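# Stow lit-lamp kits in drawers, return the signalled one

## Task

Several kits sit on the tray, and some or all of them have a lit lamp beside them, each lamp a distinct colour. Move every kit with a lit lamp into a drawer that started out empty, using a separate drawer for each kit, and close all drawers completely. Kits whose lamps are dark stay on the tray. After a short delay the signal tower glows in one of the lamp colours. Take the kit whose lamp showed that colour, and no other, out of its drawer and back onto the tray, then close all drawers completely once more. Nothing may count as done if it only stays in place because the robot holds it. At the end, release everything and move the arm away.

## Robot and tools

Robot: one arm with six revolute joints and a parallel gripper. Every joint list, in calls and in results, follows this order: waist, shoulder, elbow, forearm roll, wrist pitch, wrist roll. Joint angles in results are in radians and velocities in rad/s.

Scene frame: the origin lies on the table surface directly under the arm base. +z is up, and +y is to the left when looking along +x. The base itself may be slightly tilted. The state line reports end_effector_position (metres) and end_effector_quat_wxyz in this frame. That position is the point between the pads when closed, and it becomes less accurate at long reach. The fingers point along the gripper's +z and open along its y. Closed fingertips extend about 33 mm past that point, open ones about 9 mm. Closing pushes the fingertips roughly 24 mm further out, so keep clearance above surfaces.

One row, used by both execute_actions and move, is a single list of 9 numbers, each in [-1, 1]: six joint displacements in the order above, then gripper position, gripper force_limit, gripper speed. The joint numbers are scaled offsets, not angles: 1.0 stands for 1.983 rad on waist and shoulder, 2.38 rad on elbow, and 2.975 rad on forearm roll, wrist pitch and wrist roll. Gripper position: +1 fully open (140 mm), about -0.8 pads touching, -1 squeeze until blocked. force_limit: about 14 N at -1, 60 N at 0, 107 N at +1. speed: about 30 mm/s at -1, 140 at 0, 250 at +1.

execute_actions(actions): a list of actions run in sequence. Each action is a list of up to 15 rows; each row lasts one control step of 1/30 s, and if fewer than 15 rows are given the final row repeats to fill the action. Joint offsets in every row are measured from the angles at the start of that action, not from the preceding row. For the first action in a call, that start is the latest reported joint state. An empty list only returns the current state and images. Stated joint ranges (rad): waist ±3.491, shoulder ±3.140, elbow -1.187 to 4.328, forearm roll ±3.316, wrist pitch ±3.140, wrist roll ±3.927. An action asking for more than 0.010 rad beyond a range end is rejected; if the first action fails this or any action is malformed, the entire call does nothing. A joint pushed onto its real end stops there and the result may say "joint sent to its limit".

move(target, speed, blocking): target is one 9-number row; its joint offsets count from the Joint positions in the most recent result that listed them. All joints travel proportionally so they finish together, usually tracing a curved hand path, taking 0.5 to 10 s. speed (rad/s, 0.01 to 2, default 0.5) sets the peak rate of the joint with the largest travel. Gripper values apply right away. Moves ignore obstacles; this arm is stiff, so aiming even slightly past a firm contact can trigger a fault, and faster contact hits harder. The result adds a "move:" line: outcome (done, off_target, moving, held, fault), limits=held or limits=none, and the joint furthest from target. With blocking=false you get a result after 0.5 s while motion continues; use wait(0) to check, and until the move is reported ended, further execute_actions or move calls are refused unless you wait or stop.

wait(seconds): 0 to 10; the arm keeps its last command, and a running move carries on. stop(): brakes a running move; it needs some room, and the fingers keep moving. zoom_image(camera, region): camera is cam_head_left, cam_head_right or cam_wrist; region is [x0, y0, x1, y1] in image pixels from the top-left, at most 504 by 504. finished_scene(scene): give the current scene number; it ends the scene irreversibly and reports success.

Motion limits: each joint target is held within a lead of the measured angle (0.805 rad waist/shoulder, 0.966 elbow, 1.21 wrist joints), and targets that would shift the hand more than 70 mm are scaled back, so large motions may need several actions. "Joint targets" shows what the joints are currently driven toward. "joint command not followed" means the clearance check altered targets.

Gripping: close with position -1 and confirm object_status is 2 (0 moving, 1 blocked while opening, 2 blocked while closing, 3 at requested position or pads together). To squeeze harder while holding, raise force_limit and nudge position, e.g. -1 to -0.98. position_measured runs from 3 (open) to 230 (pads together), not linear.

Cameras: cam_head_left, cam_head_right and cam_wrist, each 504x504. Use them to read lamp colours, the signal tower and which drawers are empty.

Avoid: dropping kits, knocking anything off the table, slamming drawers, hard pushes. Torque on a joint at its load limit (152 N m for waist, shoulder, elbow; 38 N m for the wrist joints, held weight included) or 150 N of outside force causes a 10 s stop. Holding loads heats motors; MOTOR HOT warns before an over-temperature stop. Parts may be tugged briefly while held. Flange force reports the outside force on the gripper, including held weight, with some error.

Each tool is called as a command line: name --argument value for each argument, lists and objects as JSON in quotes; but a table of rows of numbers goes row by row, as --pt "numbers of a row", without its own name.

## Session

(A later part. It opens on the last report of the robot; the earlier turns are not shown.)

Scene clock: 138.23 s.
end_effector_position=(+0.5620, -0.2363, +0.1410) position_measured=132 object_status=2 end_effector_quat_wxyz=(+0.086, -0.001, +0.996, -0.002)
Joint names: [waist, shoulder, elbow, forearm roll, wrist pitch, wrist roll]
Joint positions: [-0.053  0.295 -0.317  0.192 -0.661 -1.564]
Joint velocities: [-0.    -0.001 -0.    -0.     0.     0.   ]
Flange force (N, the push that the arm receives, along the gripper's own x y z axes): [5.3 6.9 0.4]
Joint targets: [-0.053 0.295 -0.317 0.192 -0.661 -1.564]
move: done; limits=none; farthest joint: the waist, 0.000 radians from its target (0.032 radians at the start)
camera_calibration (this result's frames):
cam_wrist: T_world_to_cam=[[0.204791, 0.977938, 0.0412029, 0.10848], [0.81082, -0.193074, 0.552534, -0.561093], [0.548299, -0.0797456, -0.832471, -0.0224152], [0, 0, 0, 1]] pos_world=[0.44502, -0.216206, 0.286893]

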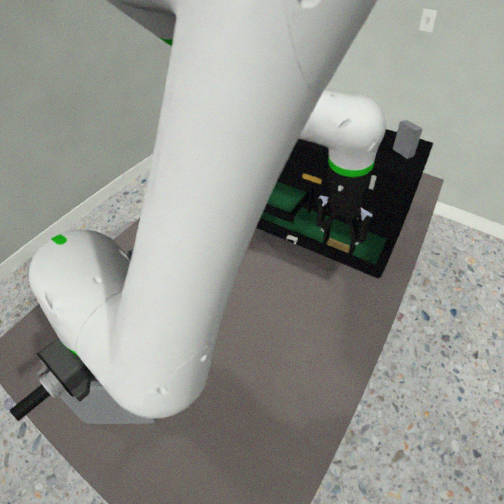

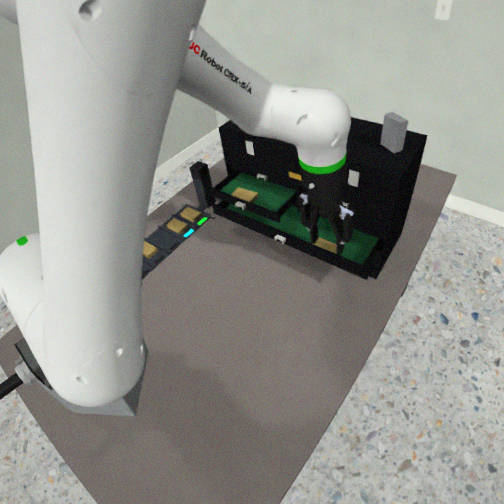

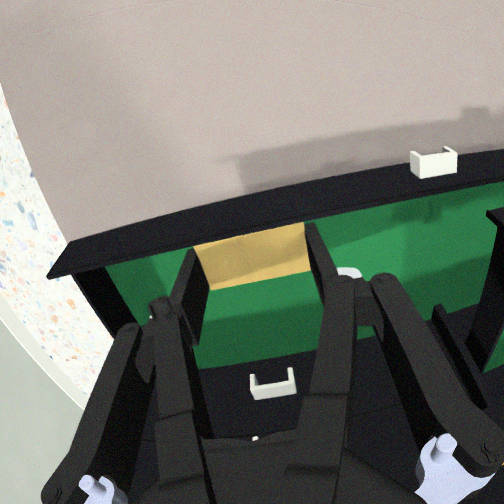

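execute_actions --actions '[[[0,0.0013,0,0,0,0,-1,-0.2,-0.7]],[[0,0,0,0,0,0,0.35,0,-0.3]]]'

move --target '[0.0161,-0.0721,0.0367,-0.0104,-0.0763,0.008,0.35,0,0]' --speed 0.3

move --target '[0,-0.1785,-0.1513,-0.0037,-0.0376,0,0.35,0,0]' --speed 0.6

move --target '[0.7166,0,0,0,0,0.207,1,0,0]' --speed 1.0

move --target '[0,0.2824,-0.1895,-0.376,0.7254,0.95,1,0,0]' --speed 1.2

Scene clock: 148.00 s.
end_effector_position=(+0.5614, -0.2360, +0.1395) position_measured=85 object_status=0 end_effector_quat_wxyz=(+0.084, -0.001, +0.996, -0.001)
Joint names: [waist, shoulder, elbow, forearm roll, wrist pitch, wrist roll]
Joint positions: [-0.053  0.297 -0.317  0.192 -0.661 -1.564]
Joint velocities: [ 0.    -0.    -0.    -0.    -0.     0.001]
Flange force (N, the push that the arm receives, along the gripper's own x y z axes): [3.9 5.7 1.6]
Flange force at the end of the 1st action (N, along the gripper's axes at the end of the call): [0.6 5.6 -17.5]
Joint targets: [-0.053 0.297 -0.317 0.192 -0.661 -1.564]
camera_calibration (this result's frames):
cam_wrist: T_world_to_cam=[[0.204528, 0.978001, 0.0410265, 0.108566], [0.812291, -0.192963, 0.550408, -0.560211], [0.546216, -0.0792487, -0.833887, -0.0218067], [0, 0, 0, 1]] pos_world=[0.44476, -0.216006, 0.285706]

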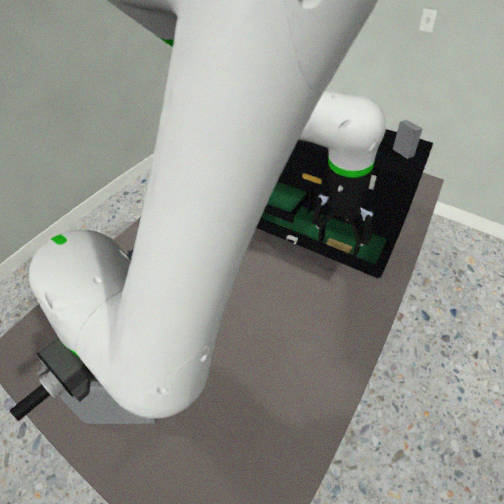

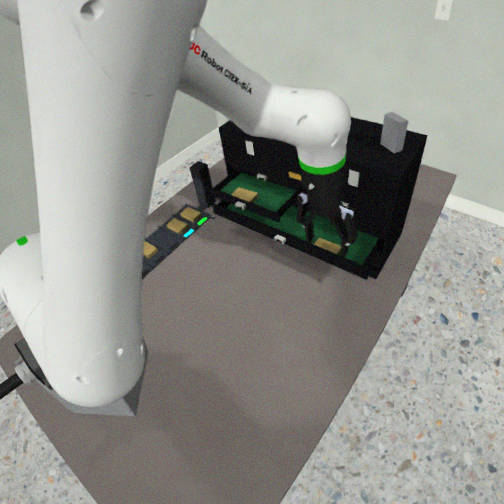

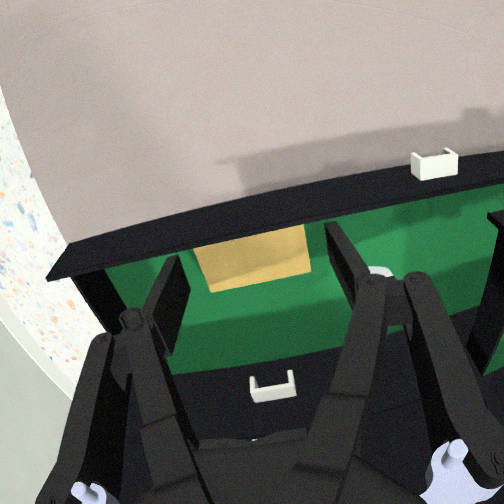

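Scene clock: 149.17 s.
end_effector_position=(+0.5641, -0.2352, +0.2405) position_measured=85 object_status=3 end_effector_quat_wxyz=(+0.087, -0.003, +0.996, -0.001)
Joint names: [waist, shoulder, elbow, forearm roll, wrist pitch, wrist roll]
Joint positions: [-0.021  0.154 -0.23   0.161 -0.888 -1.54 ]
Joint velocities: [-0.    -0.001  0.     0.    -0.    -0.001]
Flange force (N, the push that the arm receives, along the gripper's own x y z axes): [6.0 5.4 1.1]
Joint targets: [-0.021 0.154 -0.230 0.161 -0.888 -1.540]
move: done; limits=none; farthest joint: the waist, 0.000 radians from its target (0.032 radians at the start)
camera_calibration (this result's frames):
cam_wrist: T_world_to_cam=[[0.20032, 0.97879, 0.0429288, 0.105174], [0.810499, -0.190176, 0.554008, -0.61705], [0.550422, -0.0761851, -0.831404, 0.0587415], [0, 0, 0, 1]] pos_world=[0.446717, -0.215816, 0.386174]

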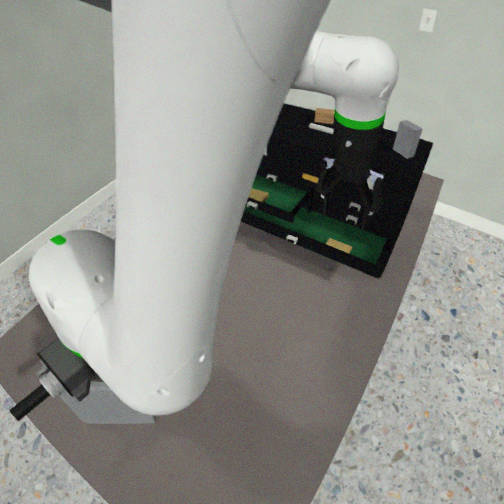

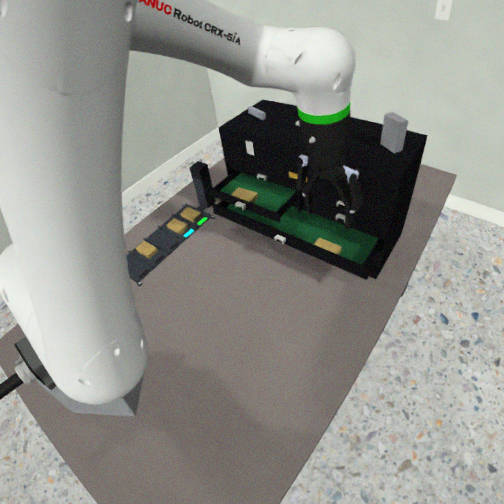

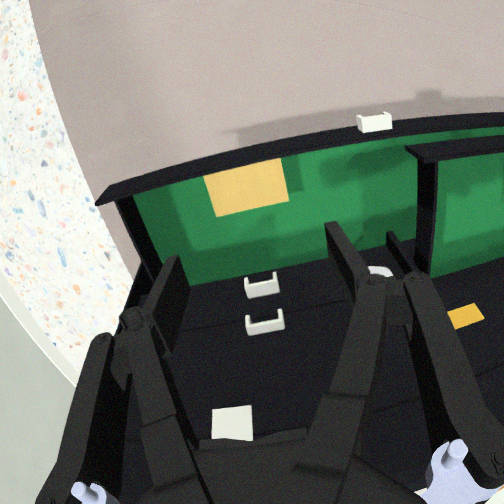

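Scene clock: 150.23 s.
end_effector_position=(+0.3777, -0.2176, +0.2476) position_measured=85 object_status=3 end_effector_quat_wxyz=(+0.028, -0.001, +1.000, +0.006)
Joint names: [waist, shoulder, elbow, forearm roll, wrist pitch, wrist roll]
Joint positions: [-0.021 -0.2   -0.59   0.15  -1.    -1.54 ]
Joint velocities: [ 0.     0.001 -0.001 -0.    -0.    -0.001]
Flange force (N, the push that the arm receives, along the gripper's own x y z axes): [3.3 7.5 4.2]
Joint targets: [-0.021 -0.200 -0.590 0.150 -1.000 -1.540]
move: done; limits=none; farthest joint: the waist, 0.000 radians from its target (0.000 radians at the start)
camera_calibration (this result's frames):
cam_wrist: T_world_to_cam=[[0.208205, 0.977569, 0.0317677, 0.124549], [0.869039, -0.199798, 0.452606, -0.465643], [0.4488, -0.0666272, -0.891145, 0.223841], [0, 0, 0, 1]] pos_world=[0.27827, -0.199875, 0.406271]

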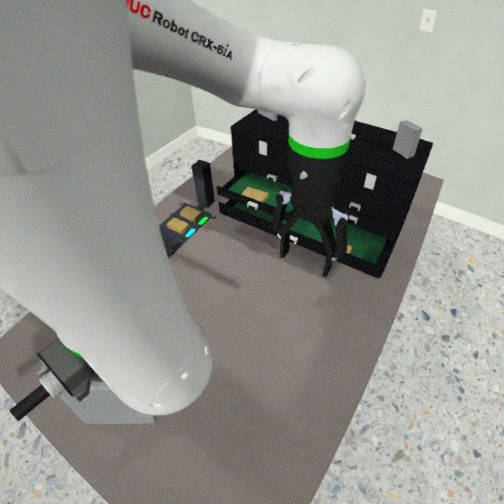

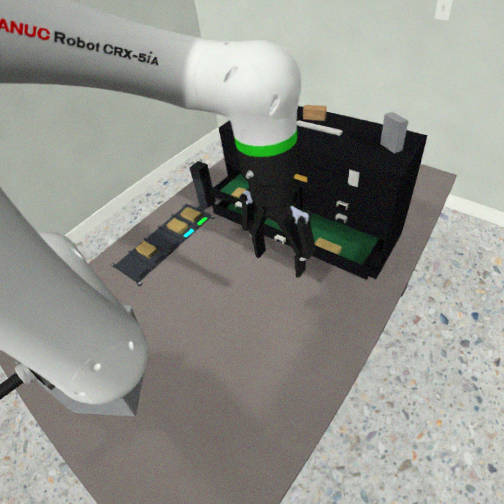

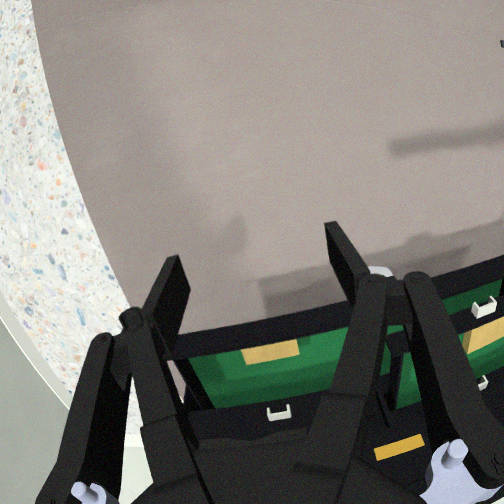

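Scene clock: 152.33 s.
end_effector_position=(+0.2741, +0.3198, +0.3444) position_measured=3 object_status=3 end_effector_quat_wxyz=(-0.142, +0.837, -0.525, -0.057)
Joint names: [waist, shoulder, elbow, forearm roll, wrist pitch, wrist roll]
Joint positions: [ 1.4   -0.2   -0.59   0.15  -1.    -0.925]
Joint velocities: [ 0.001 -0.001  0.    -0.001 -0.     0.   ]
Flange force (N, the push that the arm receives, along the gripper's own x y z axes): [1.0 9.4 1.8]
Joint targets: [1.400 -0.200 -0.590 0.150 -1.000 -0.925]
move: done; limits=none; farthest joint: the waist, 0.000 radians from its target (1.421 radians at the start)
camera_calibration (this result's frames):
cam_wrist: T_world_to_cam=[[-0.968721, -0.220026, -0.114749, 0.373666], [-0.241497, 0.729525, 0.639901, -0.36933], [-0.0570825, 0.647597, -0.759842, 0.257455], [0, 0, 0, 1]] pos_world=[0.287483, 0.184925, 0.474837]

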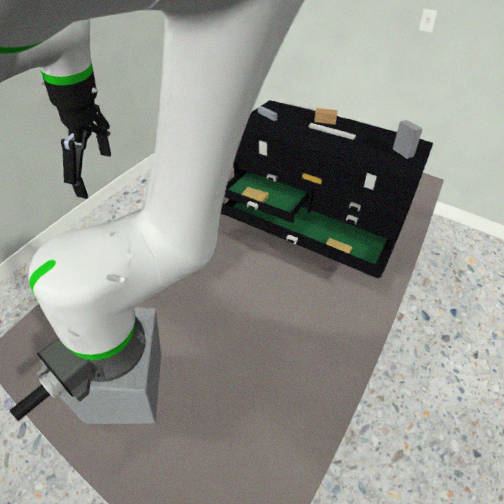

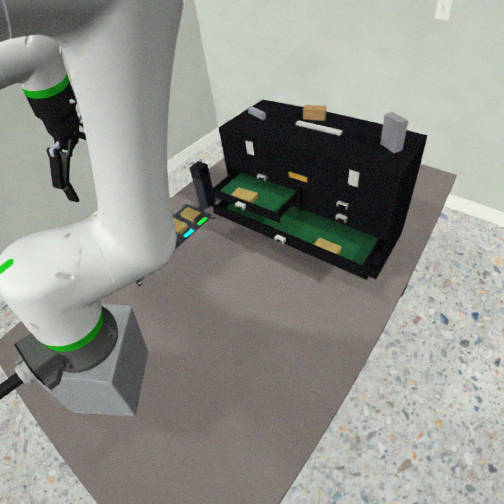

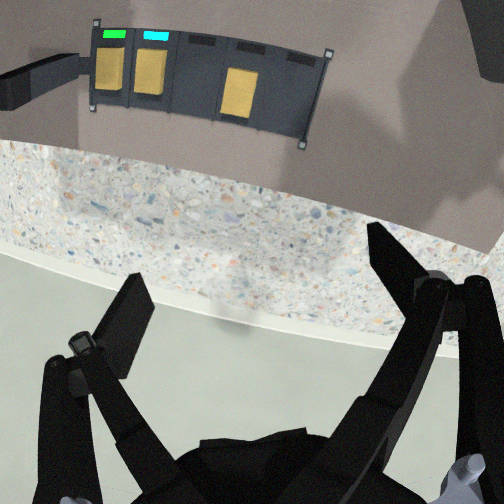

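Scene clock: 155.30 s.
end_effector_position=(+0.4106, +0.2245, +0.2352) position_measured=3 object_status=3 end_effector_quat_wxyz=(-0.140, +0.798, +0.187, +0.555)
Joint names: [waist, shoulder, elbow, forearm roll, wrist pitch, wrist roll]
Joint positions: [ 1.4    0.36  -1.041 -0.969  1.158  1.902]
Joint velocities: [ 0.001  0.    -0.     0.     0.     0.001]
Flange force (N, the push that the arm receives, along the gripper's own x y z axes): no reading
Joint targets: [1.400 0.360 -1.041 -0.969 1.158 1.902]
move: done; limits=none; farthest joint: the waist, 0.000 radians from its target (0.000 radians at the start)
camera_calibration (this result's frames):
cam_wrist: T_world_to_cam=[[0.370259, -0.90472, -0.210689, 0.0989448], [-0.706786, -0.127194, -0.695899, 0.50053], [0.602796, 0.406574, -0.686538, 0.0098896], [0, 0, 0, 1]] pos_world=[0.311171, 0.149161, 0.375954]

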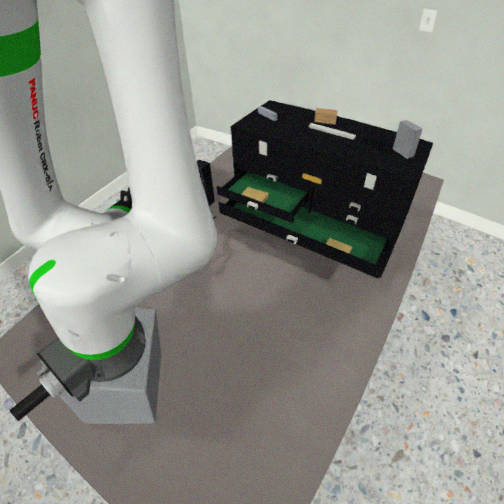

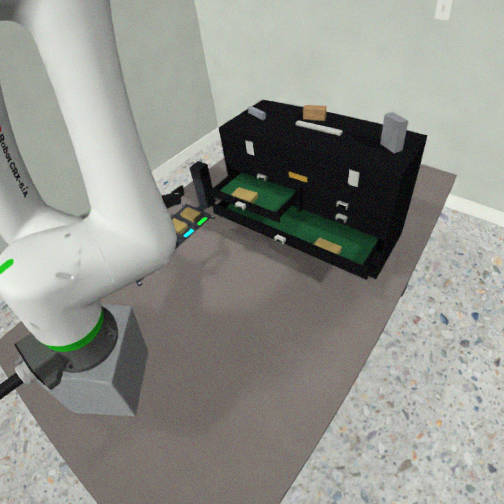

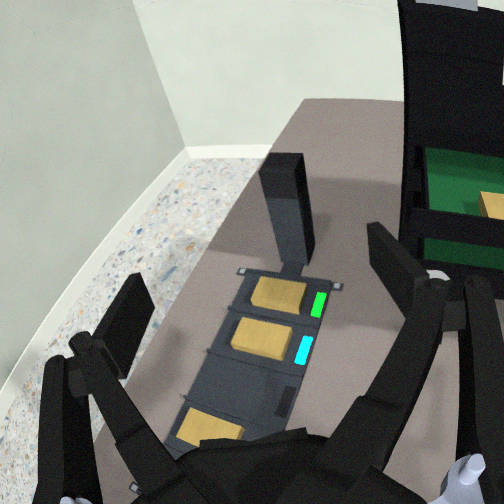

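move --target '[-0.2426,0,0,0,0,0,1,0,0]' --speed 0.5

move --target '[-0.0348,-0.004,0.0143,0.0171,-0.0128,0.0091,0,0,0]' --speed 0.15

execute_actions --actions '[[[0,0,0,0,0,0,-1,-0.3,-0.5]],[[0,0,0,0,0,0,-1,-0.3,-0.5]]]'

move --target '[-0.0711,-0.0055,0.0382,0.0363,-0.0316,0.0202,-1,-0.3,-0.5]' --speed 0.09

move --target '[-0.0572,0.0108,0.0529,0.0262,-0.0341,0.0173,-1,-0.3,-0.5]' --speed 0.08

Scene clock: 161.40 s.
end_effector_position=(+0.4664, +0.0125, +0.1952) position_measured=3 object_status=3 end_effector_quat_wxyz=(+0.009, +0.843, +0.005, +0.538)
Joint names: [waist, shoulder, elbow, forearm roll, wrist pitch, wrist roll]
Joint positions: [ 0.919  0.36  -1.041 -0.969  1.158  1.902]
Joint velocities: [-0.001 -0.001 -0.    -0.001  0.    -0.001]
Flange force (N, the push that the arm receives, along the gripper's own x y z axes): no reading
Joint targets: [0.919 0.360 -1.041 -0.969 1.158 1.902]
move: done; limits=none; farthest joint: the waist, 0.000 radians from its target (0.481 radians at the start)
camera_calibration (this result's frames):
cam_wrist: T_world_to_cam=[[-0.0979637, -0.98096, -0.167692, 0.0890143], [-0.743825, 0.184118, -0.642514, 0.488211], [0.661156, 0.0617908, -0.747699, 0.0240063], [0, 0, 0, 1]] pos_world=[0.355992, -0.00405254, 0.346559]

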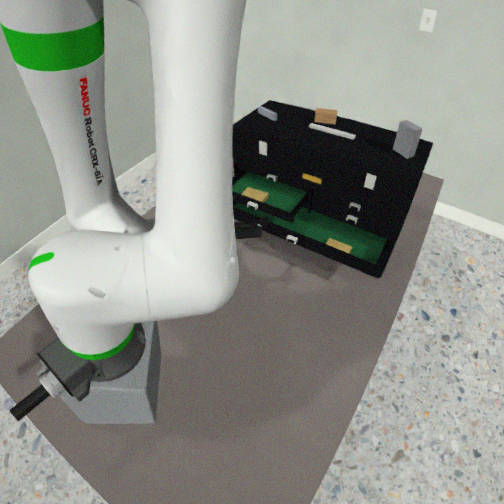

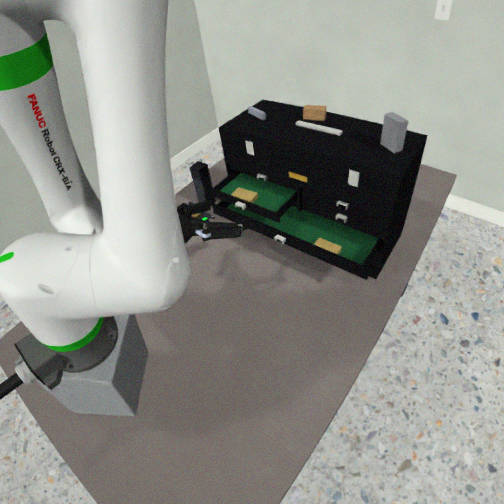

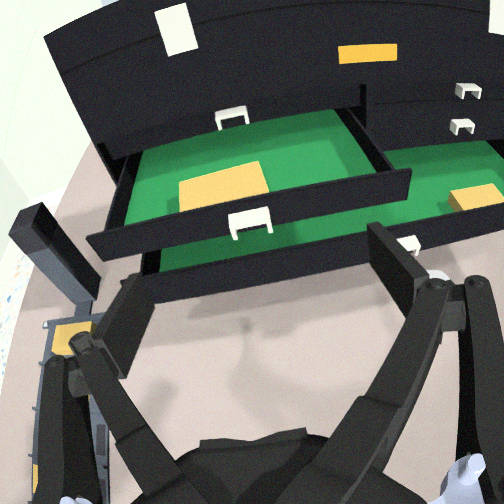

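Scene clock: 162.20 s.
end_effector_position=(+0.4854, +0.0121, +0.1927) position_measured=129 object_status=3 end_effector_quat_wxyz=(+0.009, +0.844, +0.002, +0.536)
Joint names: [waist, shoulder, elbow, forearm roll, wrist pitch, wrist roll]
Joint positions: [ 0.85   0.352 -1.007 -0.918  1.12   1.929]
Joint velocities: [-0.    -0.002  0.001 -0.    -0.    -0.001]
Flange force (N, the push that the arm receives, along the gripper's own x y z axes): no reading
Joint targets: [0.850 0.352 -1.007 -0.918 1.120 1.929]
move: done; limits=none; farthest joint: the waist, 0.000 radians from its target (0.069 radians at the start)
camera_calibration (this result's frames):
cam_wrist: T_world_to_cam=[[-0.10311, -0.980137, -0.169412, 0.0928967], [-0.74559, 0.188897, -0.639072, 0.500891], [0.658379, 0.0604173, -0.750258, 0.0114625], [0, 0, 0, 1]] pos_world=[0.375491, -0.00425778, 0.344443]

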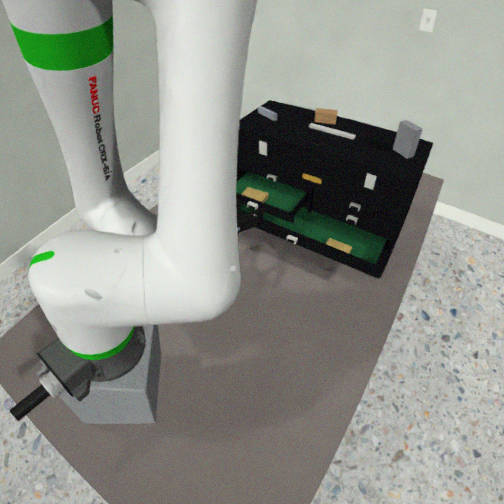

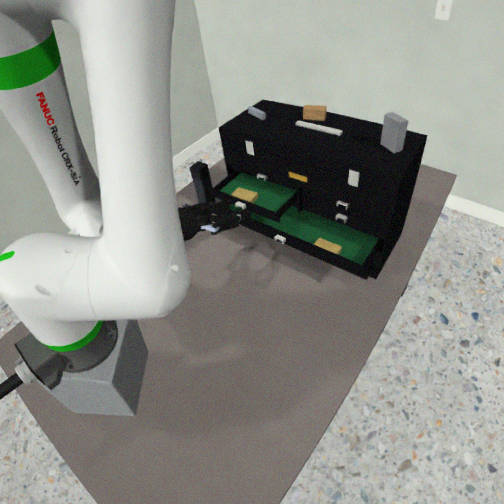

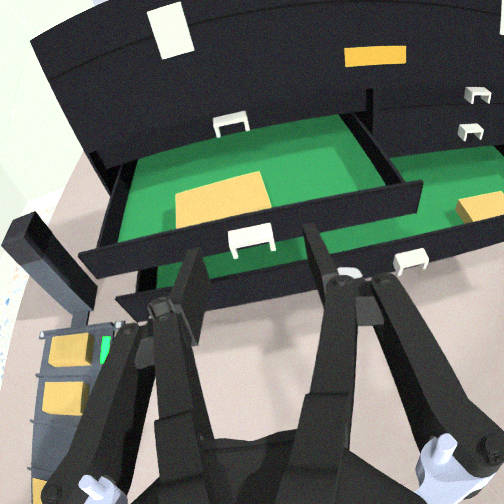

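Scene clock: 163.20 s.
end_effector_position=(+0.4854, +0.0121, +0.1927) position_measured=192 object_status=2 end_effector_quat_wxyz=(+0.009, +0.844, +0.002, +0.536)
Joint names: [waist, shoulder, elbow, forearm roll, wrist pitch, wrist roll]
Joint positions: [ 0.85   0.352 -1.007 -0.918  1.12   1.929]
Joint velocities: [-0.001 -0.     0.     0.001  0.     0.   ]
Flange force (N, the push that the arm receives, along the gripper's own x y z axes): no reading
Flange force at the end of the 1st action (N, along the gripper's axes at the end of the call): no reading
Joint targets: [0.850 0.352 -1.007 -0.918 1.120 1.929]
camera_calibration (this result's frames):
cam_wrist: T_world_to_cam=[[-0.103125, -0.980134, -0.16942, 0.0929005], [-0.745583, 0.188914, -0.639075, 0.500895], [0.658385, 0.0604124, -0.750253, 0.0114584], [0, 0, 0, 1]] pos_world=[0.375495, -0.00426318, 0.344446]

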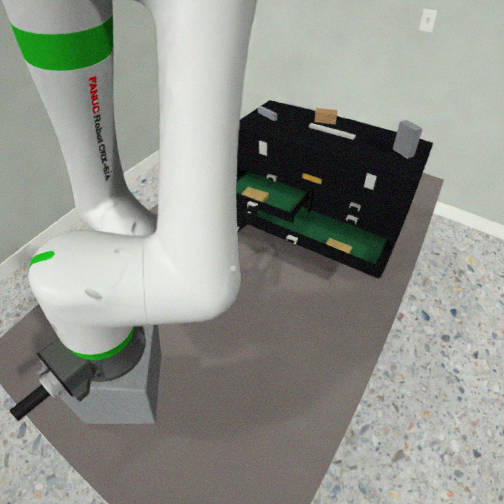

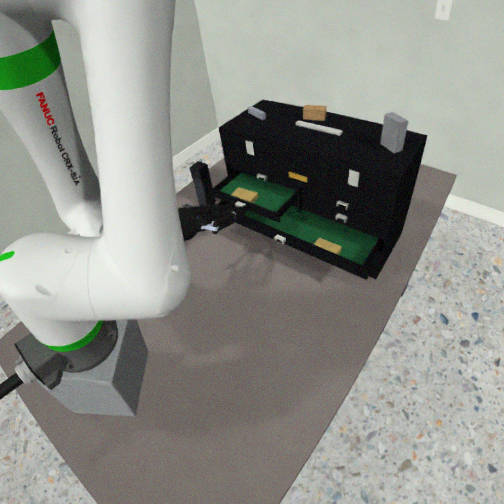

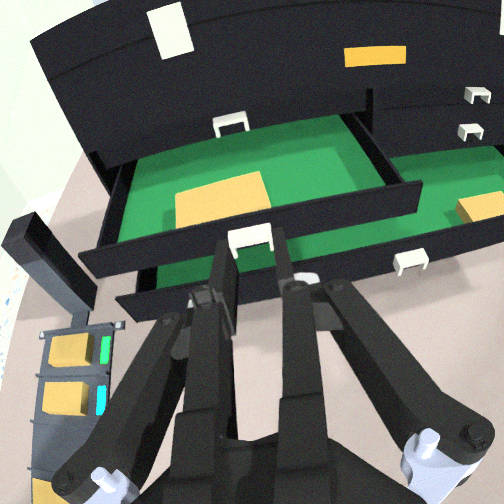

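Scene clock: 165.07 s.
end_effector_position=(+0.5354, +0.0116, +0.1924) position_measured=192 object_status=2 end_effector_quat_wxyz=(+0.009, +0.844, +0.002, +0.536)
Joint names: [waist, shoulder, elbow, forearm roll, wrist pitch, wrist roll]
Joint positions: [ 0.709  0.342 -0.916 -0.81   1.026  1.989]
Joint velocities: [-0.001 -0.002  0.001  0.001  0.     0.001]
Flange force (N, the push that the arm receives, along the gripper's own x y z axes): [20.7 -11.5 -15.6]
Joint targets: [0.709 0.342 -0.916 -0.810 1.026 1.989]
move: done; limits=none; farthest joint: the waist, 0.000 radians from its target (0.141 radians at the start)
camera_calibration (this result's frames):
cam_wrist: T_world_to_cam=[[-0.102557, -0.980084, -0.170051, 0.0972695], [-0.745658, 0.188896, -0.638993, 0.538056], [0.658389, 0.0612663, -0.750181, -0.0216678], [0, 0, 0, 1]] pos_world=[0.425447, -0.00497669, 0.3441]

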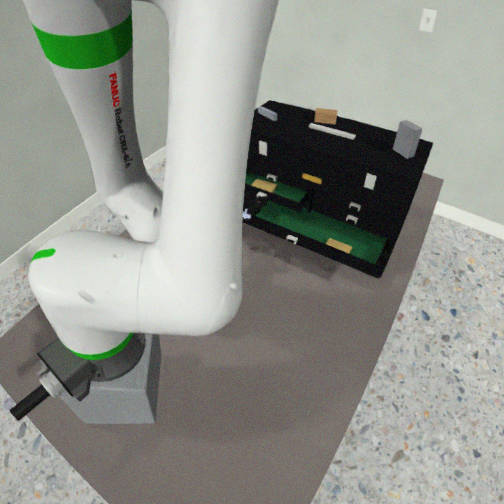

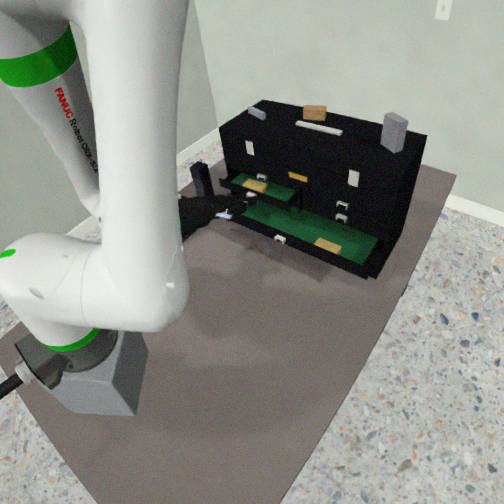

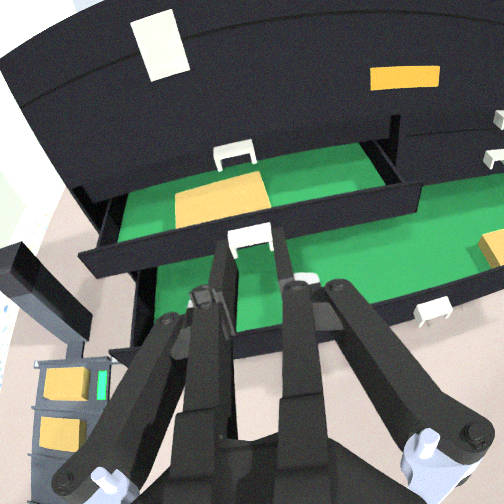

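Scene clock: 166.93 s.
end_effector_position=(+0.5945, +0.0125, +0.1931) position_measured=192 object_status=2 end_effector_quat_wxyz=(+0.008, +0.844, +0.002, +0.537)
Joint names: [waist, shoulder, elbow, forearm roll, wrist pitch, wrist roll]
Joint positions: [ 0.596  0.363 -0.79  -0.732  0.924  2.04 ]
Joint velocities: [-0.001 -0.001  0.001  0.     0.    -0.001]
Flange force (N, the push that the arm receives, along the gripper's own x y z axes): [8.8 3.4 -28.7]
Joint targets: [0.596 0.363 -0.790 -0.732 0.924 2.040]
move: done; limits=none; farthest joint: the waist, 0.000 radians from its target (0.113 radians at the start)
camera_calibration (this result's frames):
cam_wrist: T_world_to_cam=[[-0.101949, -0.98004, -0.170669, 0.104163], [-0.744502, 0.188956, -0.640322, 0.582019], [0.659791, 0.0617828, -0.748905, -0.0611944], [0, 0, 0, 1]] pos_world=[0.484309, -0.00411102, 0.344629]

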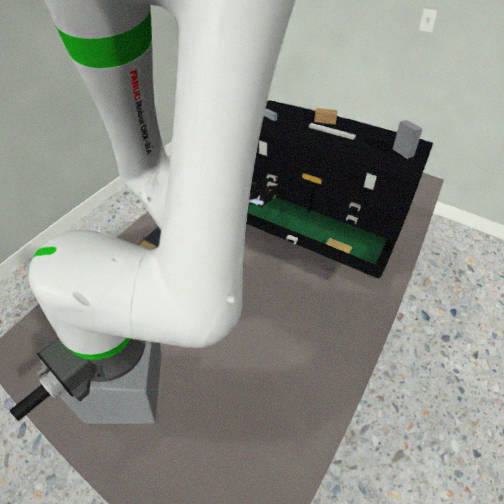

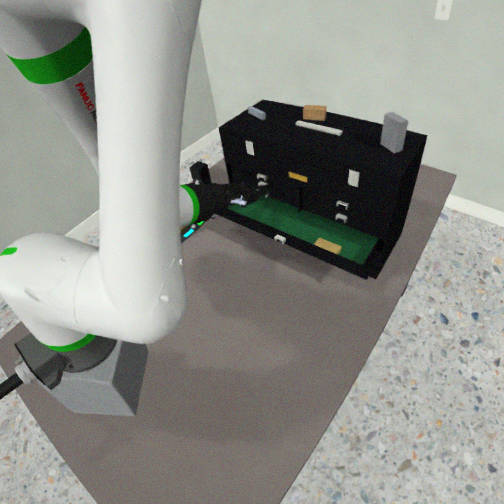

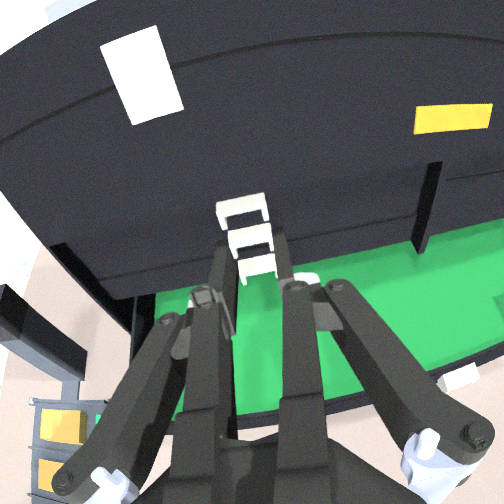

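Now to M: back off, mid, above-M, down.

execute_actions --actions '[[[0,0,0,0,0,0,0,0,0]]]'

move --target '[0.0572,-0.0108,-0.0529,-0.0262,0.0341,-0.0173,0,0,0]' --speed 0.25

move --target '[-0.0872,0.0247,-0.0429,0.0689,0.0497,-0.0205,1,0,0]' --speed 0.3

move --target '[-0.145,0.0983,-0.0315,0.1237,0.1082,-0.0797,1,0,0]' --speed 0.3

Scene clock: 171.73 s.
end_effector_position=(+0.5946, +0.0125, +0.1932) position_measured=129 object_status=0 end_effector_quat_wxyz=(+0.008, +0.844, +0.002, +0.537)
Joint names: [waist, shoulder, elbow, forearm roll, wrist pitch, wrist roll]
Joint positions: [ 0.596  0.363 -0.79  -0.732  0.924  2.04 ]
Joint velocities: [ 0.001 -0.001  0.     0.001 -0.    -0.001]
Flange force (N, the push that the arm receives, along the gripper's own x y z axes): [-2.4 -0.9 -4.4]
Joint targets: [0.596 0.363 -0.790 -0.732 0.924 2.040]
camera_calibration (this result's frames):
cam_wrist: T_world_to_cam=[[-0.101965, -0.980031, -0.170711, 0.104192], [-0.744405, 0.189005, -0.640421, 0.582084], [0.659897, 0.0617774, -0.748812, -0.0612945], [0, 0, 0, 1]] pos_world=[0.484378, -0.00411857, 0.344667]

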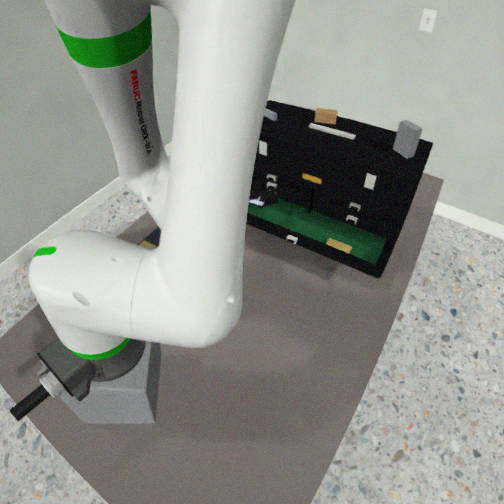

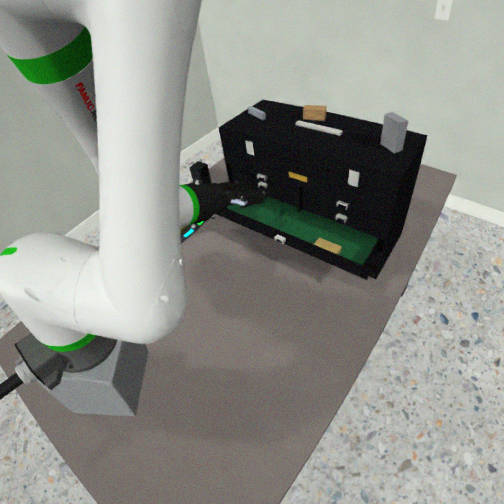

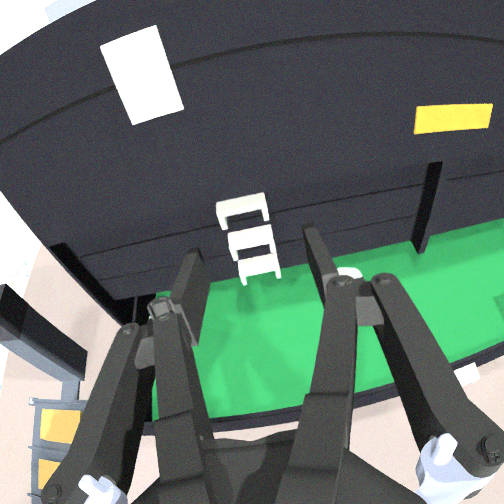

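Scene clock: 172.60 s.
end_effector_position=(+0.5354, +0.0116, +0.1924) position_measured=129 object_status=3 end_effector_quat_wxyz=(+0.009, +0.844, +0.002, +0.536)
Joint names: [waist, shoulder, elbow, forearm roll, wrist pitch, wrist roll]
Joint positions: [ 0.709  0.342 -0.916 -0.81   1.026  1.989]
Joint velocities: [ 0.    -0.001 -0.001 -0.001  0.    -0.   ]
Flange force (N, the push that the arm receives, along the gripper's own x y z axes): [-0.9 1.6 -5.5]
Joint targets: [0.709 0.342 -0.916 -0.810 1.026 1.989]
move: done; limits=none; farthest joint: the waist, 0.000 radians from its target (0.114 radians at the start)
camera_calibration (this result's frames):
cam_wrist: T_world_to_cam=[[-0.102495, -0.980084, -0.170087, 0.0972899], [-0.745644, 0.188874, -0.639016, 0.538099], [0.658415, 0.0613284, -0.750152, -0.0217222], [0, 0, 0, 1]] pos_world=[0.425504, -0.00494858, 0.344107]

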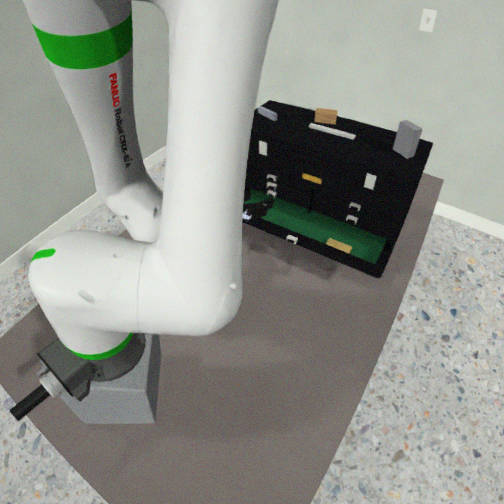

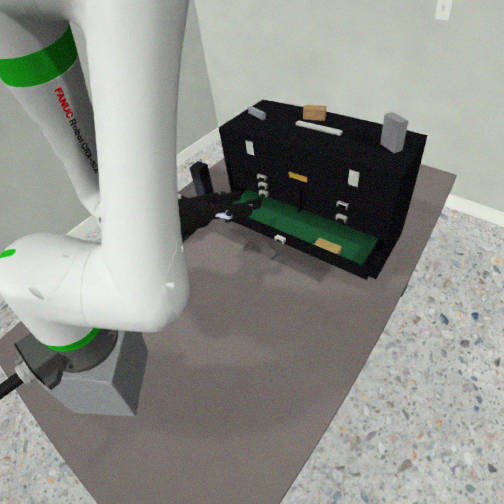

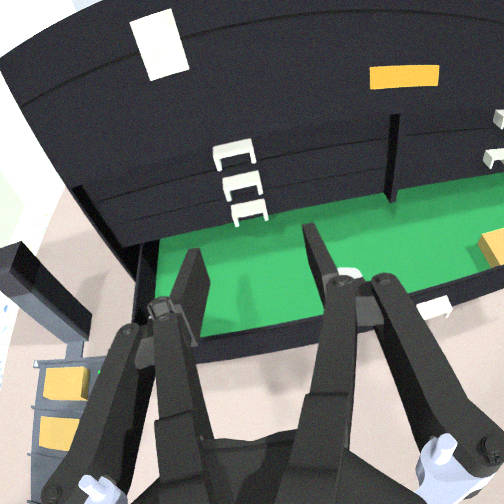

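Scene clock: 173.70 s.
end_effector_position=(+0.5267, -0.0652, +0.1948) position_measured=3 object_status=3 end_effector_quat_wxyz=(+0.047, +0.831, +0.020, +0.554)
Joint names: [waist, shoulder, elbow, forearm roll, wrist pitch, wrist roll]
Joint positions: [ 0.536  0.391 -1.018 -0.605  1.174  1.928]
Joint velocities: [-0.001 -0.001 -0.     0.001  0.    -0.002]
Flange force (N, the push that the arm receives, along the gripper's own x y z axes): no reading
Joint targets: [0.536 0.391 -1.018 -0.605 1.174 1.928]
move: done; limits=none; farthest joint: the waist, 0.000 radians from its target (0.173 radians at the start)
camera_calibration (this result's frames):
cam_wrist: T_world_to_cam=[[-0.107959, -0.989856, -0.0923598, 0.00858571], [-0.713779, 0.141843, -0.685857, 0.53692], [0.692, -0.00811983, -0.721852, -0.0372164], [0, 0, 0, 1]] pos_world=[0.409923, -0.0679621, 0.342179]

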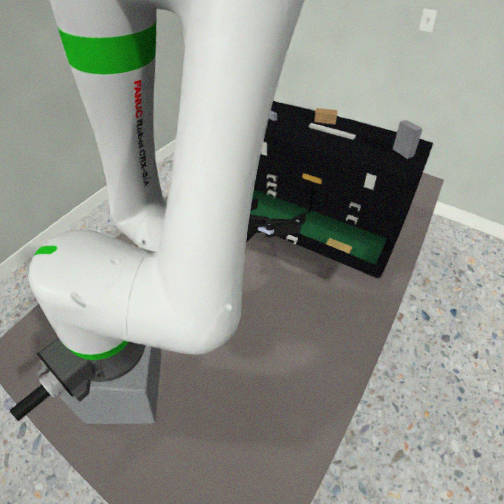

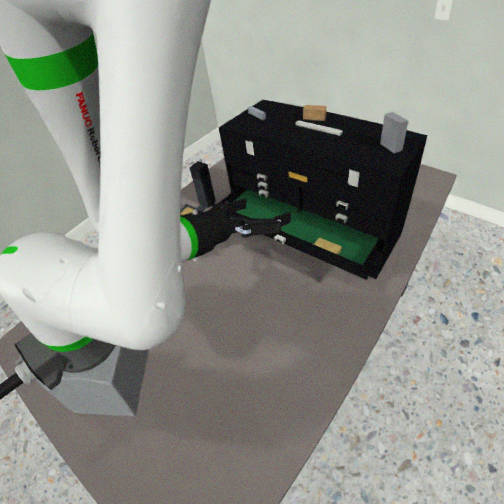

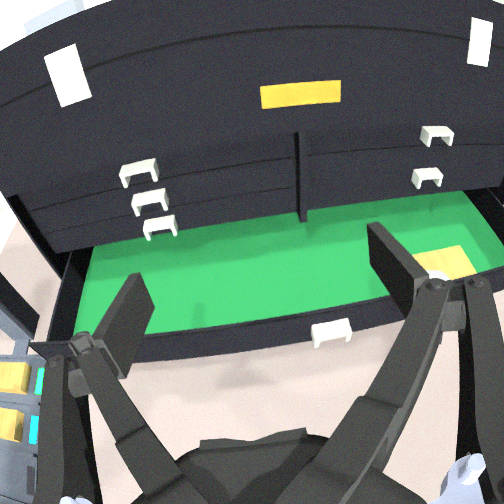

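Scene clock: 175.33 s.
end_effector_position=(+0.5200, -0.1205, +0.1902) position_measured=3 object_status=3 end_effector_quat_wxyz=(+0.005, +0.805, -0.015, +0.592)
Joint names: [waist, shoulder, elbow, forearm roll, wrist pitch, wrist roll]
Joint positions: [ 0.249  0.586 -1.093 -0.237  1.496  1.691]
Joint velocities: [-0.001  0.001  0.     0.001  0.     0.001]
Flange force (N, the push that the arm receives, along the gripper's own x y z axes): [4.3 -3.6 -2.7]
Joint targets: [0.248 0.586 -1.093 -0.237 1.496 1.691]
move: done; limits=none; farthest joint: the waist, 0.000 radians from its target (0.288 radians at the start)
camera_calibration (this result's frames):
cam_wrist: T_world_to_cam=[[-0.099979, -0.97325, -0.206854, -0.0276001], [-0.646796, 0.221549, -0.729775, 0.519915], [0.756082, 0.0608302, -0.651644, -0.0746917], [0, 0, 0, 1]] pos_world=[0.389993, -0.137505, 0.32504]

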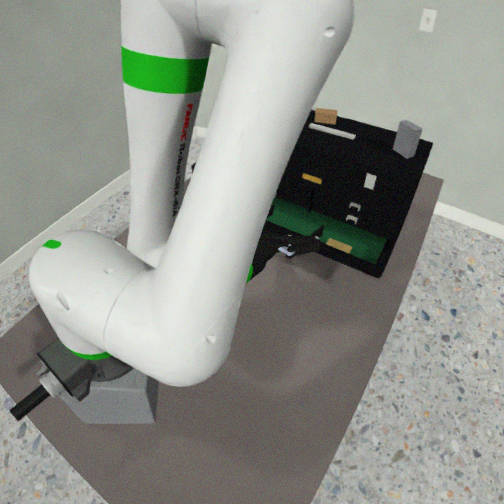

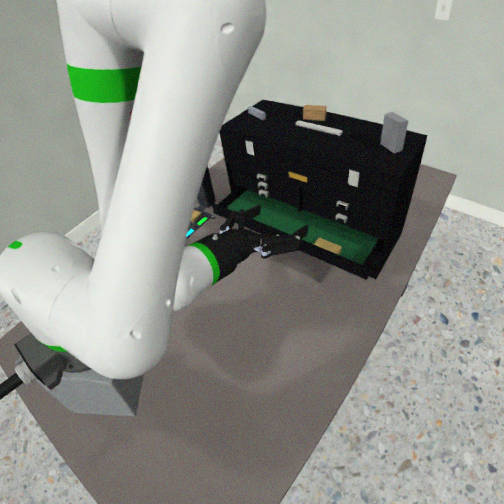

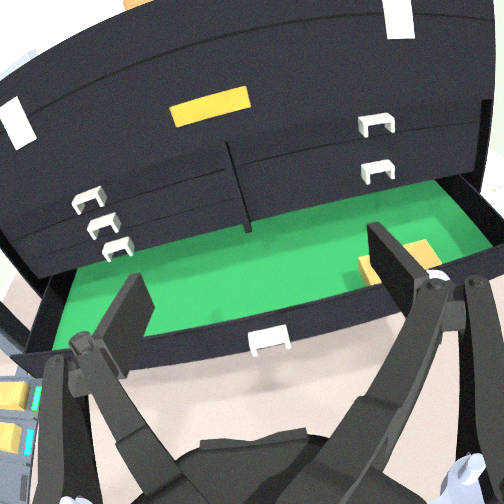

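execute_actions --actions '[]'

move --target '[0,0.0702,0,0,0,0,0.6,0,0]' --speed 0.1

Scene clock: 200.90 s.
end_effector_position=(+0.5200, -0.1205, +0.1902) position_measured=3 object_status=3 end_effector_quat_wxyz=(+0.005, +0.806, -0.015, +0.592)
Joint names: [waist, shoulder, elbow, forearm roll, wrist pitch, wrist roll]
Joint positions: [ 0.248  0.586 -1.093 -0.237  1.496  1.691]
Joint velocities: [ 0.  0. -0.  0.  0. -0.]
Flange force (N, the push that the arm receives, along the gripper's own x y z axes): [3.2 -3.1 -3.3]
Joint targets: [0.248 0.586 -1.093 -0.237 1.496 1.691]
camera_calibration (this result's frames):
cam_wrist: T_world_to_cam=[[-0.0999903, -0.973248, -0.206858, -0.0276039], [-0.646806, 0.221559, -0.729763, 0.519909], [0.756071, 0.0608276, -0.651657, -0.0746827], [0, 0, 0, 1]] pos_world=[0.389986, -0.137513, 0.325033]

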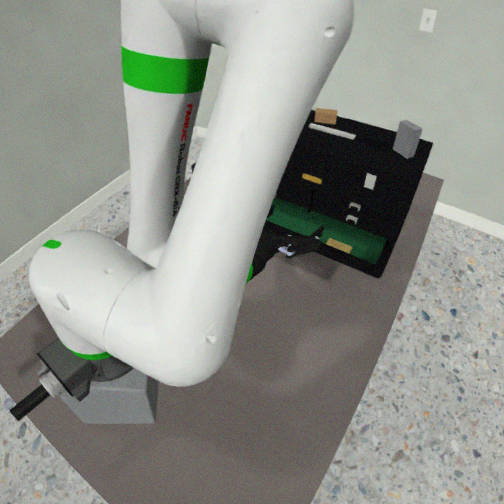

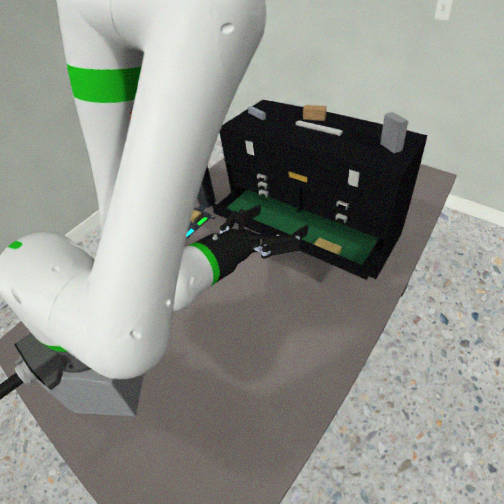

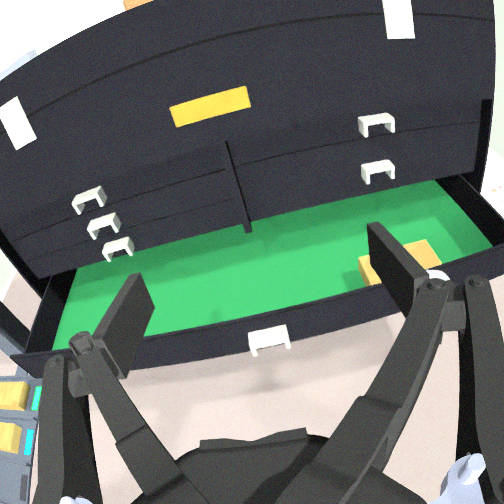

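Scene clock: 202.60 s.
end_effector_position=(+0.4878, -0.1147, +0.1269) position_measured=53 object_status=3 end_effector_quat_wxyz=(+0.008, +0.844, +0.002, +0.537)
Joint names: [waist, shoulder, elbow, forearm roll, wrist pitch, wrist roll]
Joint positions: [ 0.248  0.725 -1.093 -0.237  1.496  1.691]
Joint velocities: [ 0.     0.001  0.     0.    -0.     0.   ]
Flange force (N, the push that the arm receives, along the gripper's own x y z axes): no reading
Joint targets: [0.248 0.725 -1.093 -0.237 1.496 1.691]
move: done; limits=none; farthest joint: the shoulder, 0.001 radians from its target (0.140 radians at the start)
camera_calibration (this result's frames):
cam_wrist: T_world_to_cam=[[-0.102081, -0.980018, -0.170716, -0.0426526], [-0.744473, 0.189087, -0.640317, 0.484192], [0.659803, 0.0617297, -0.748899, -0.0325222], [0, 0, 0, 1]] pos_world=[0.377572, -0.131347, 0.278399]

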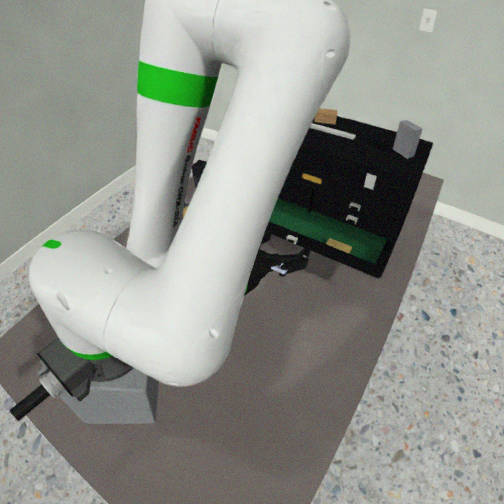

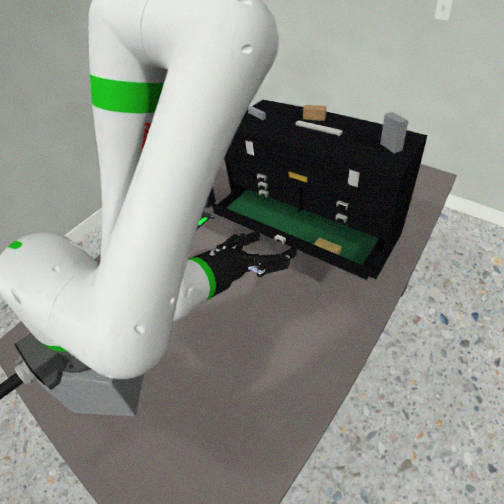

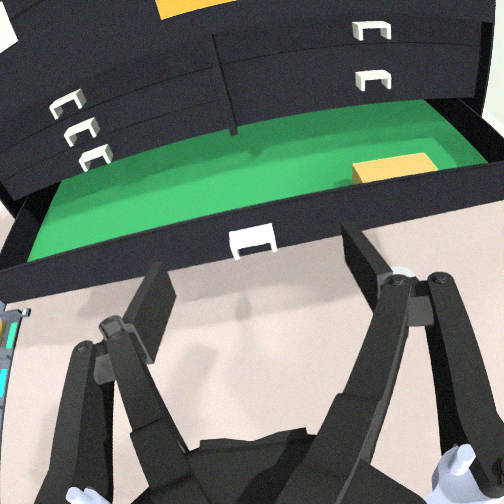

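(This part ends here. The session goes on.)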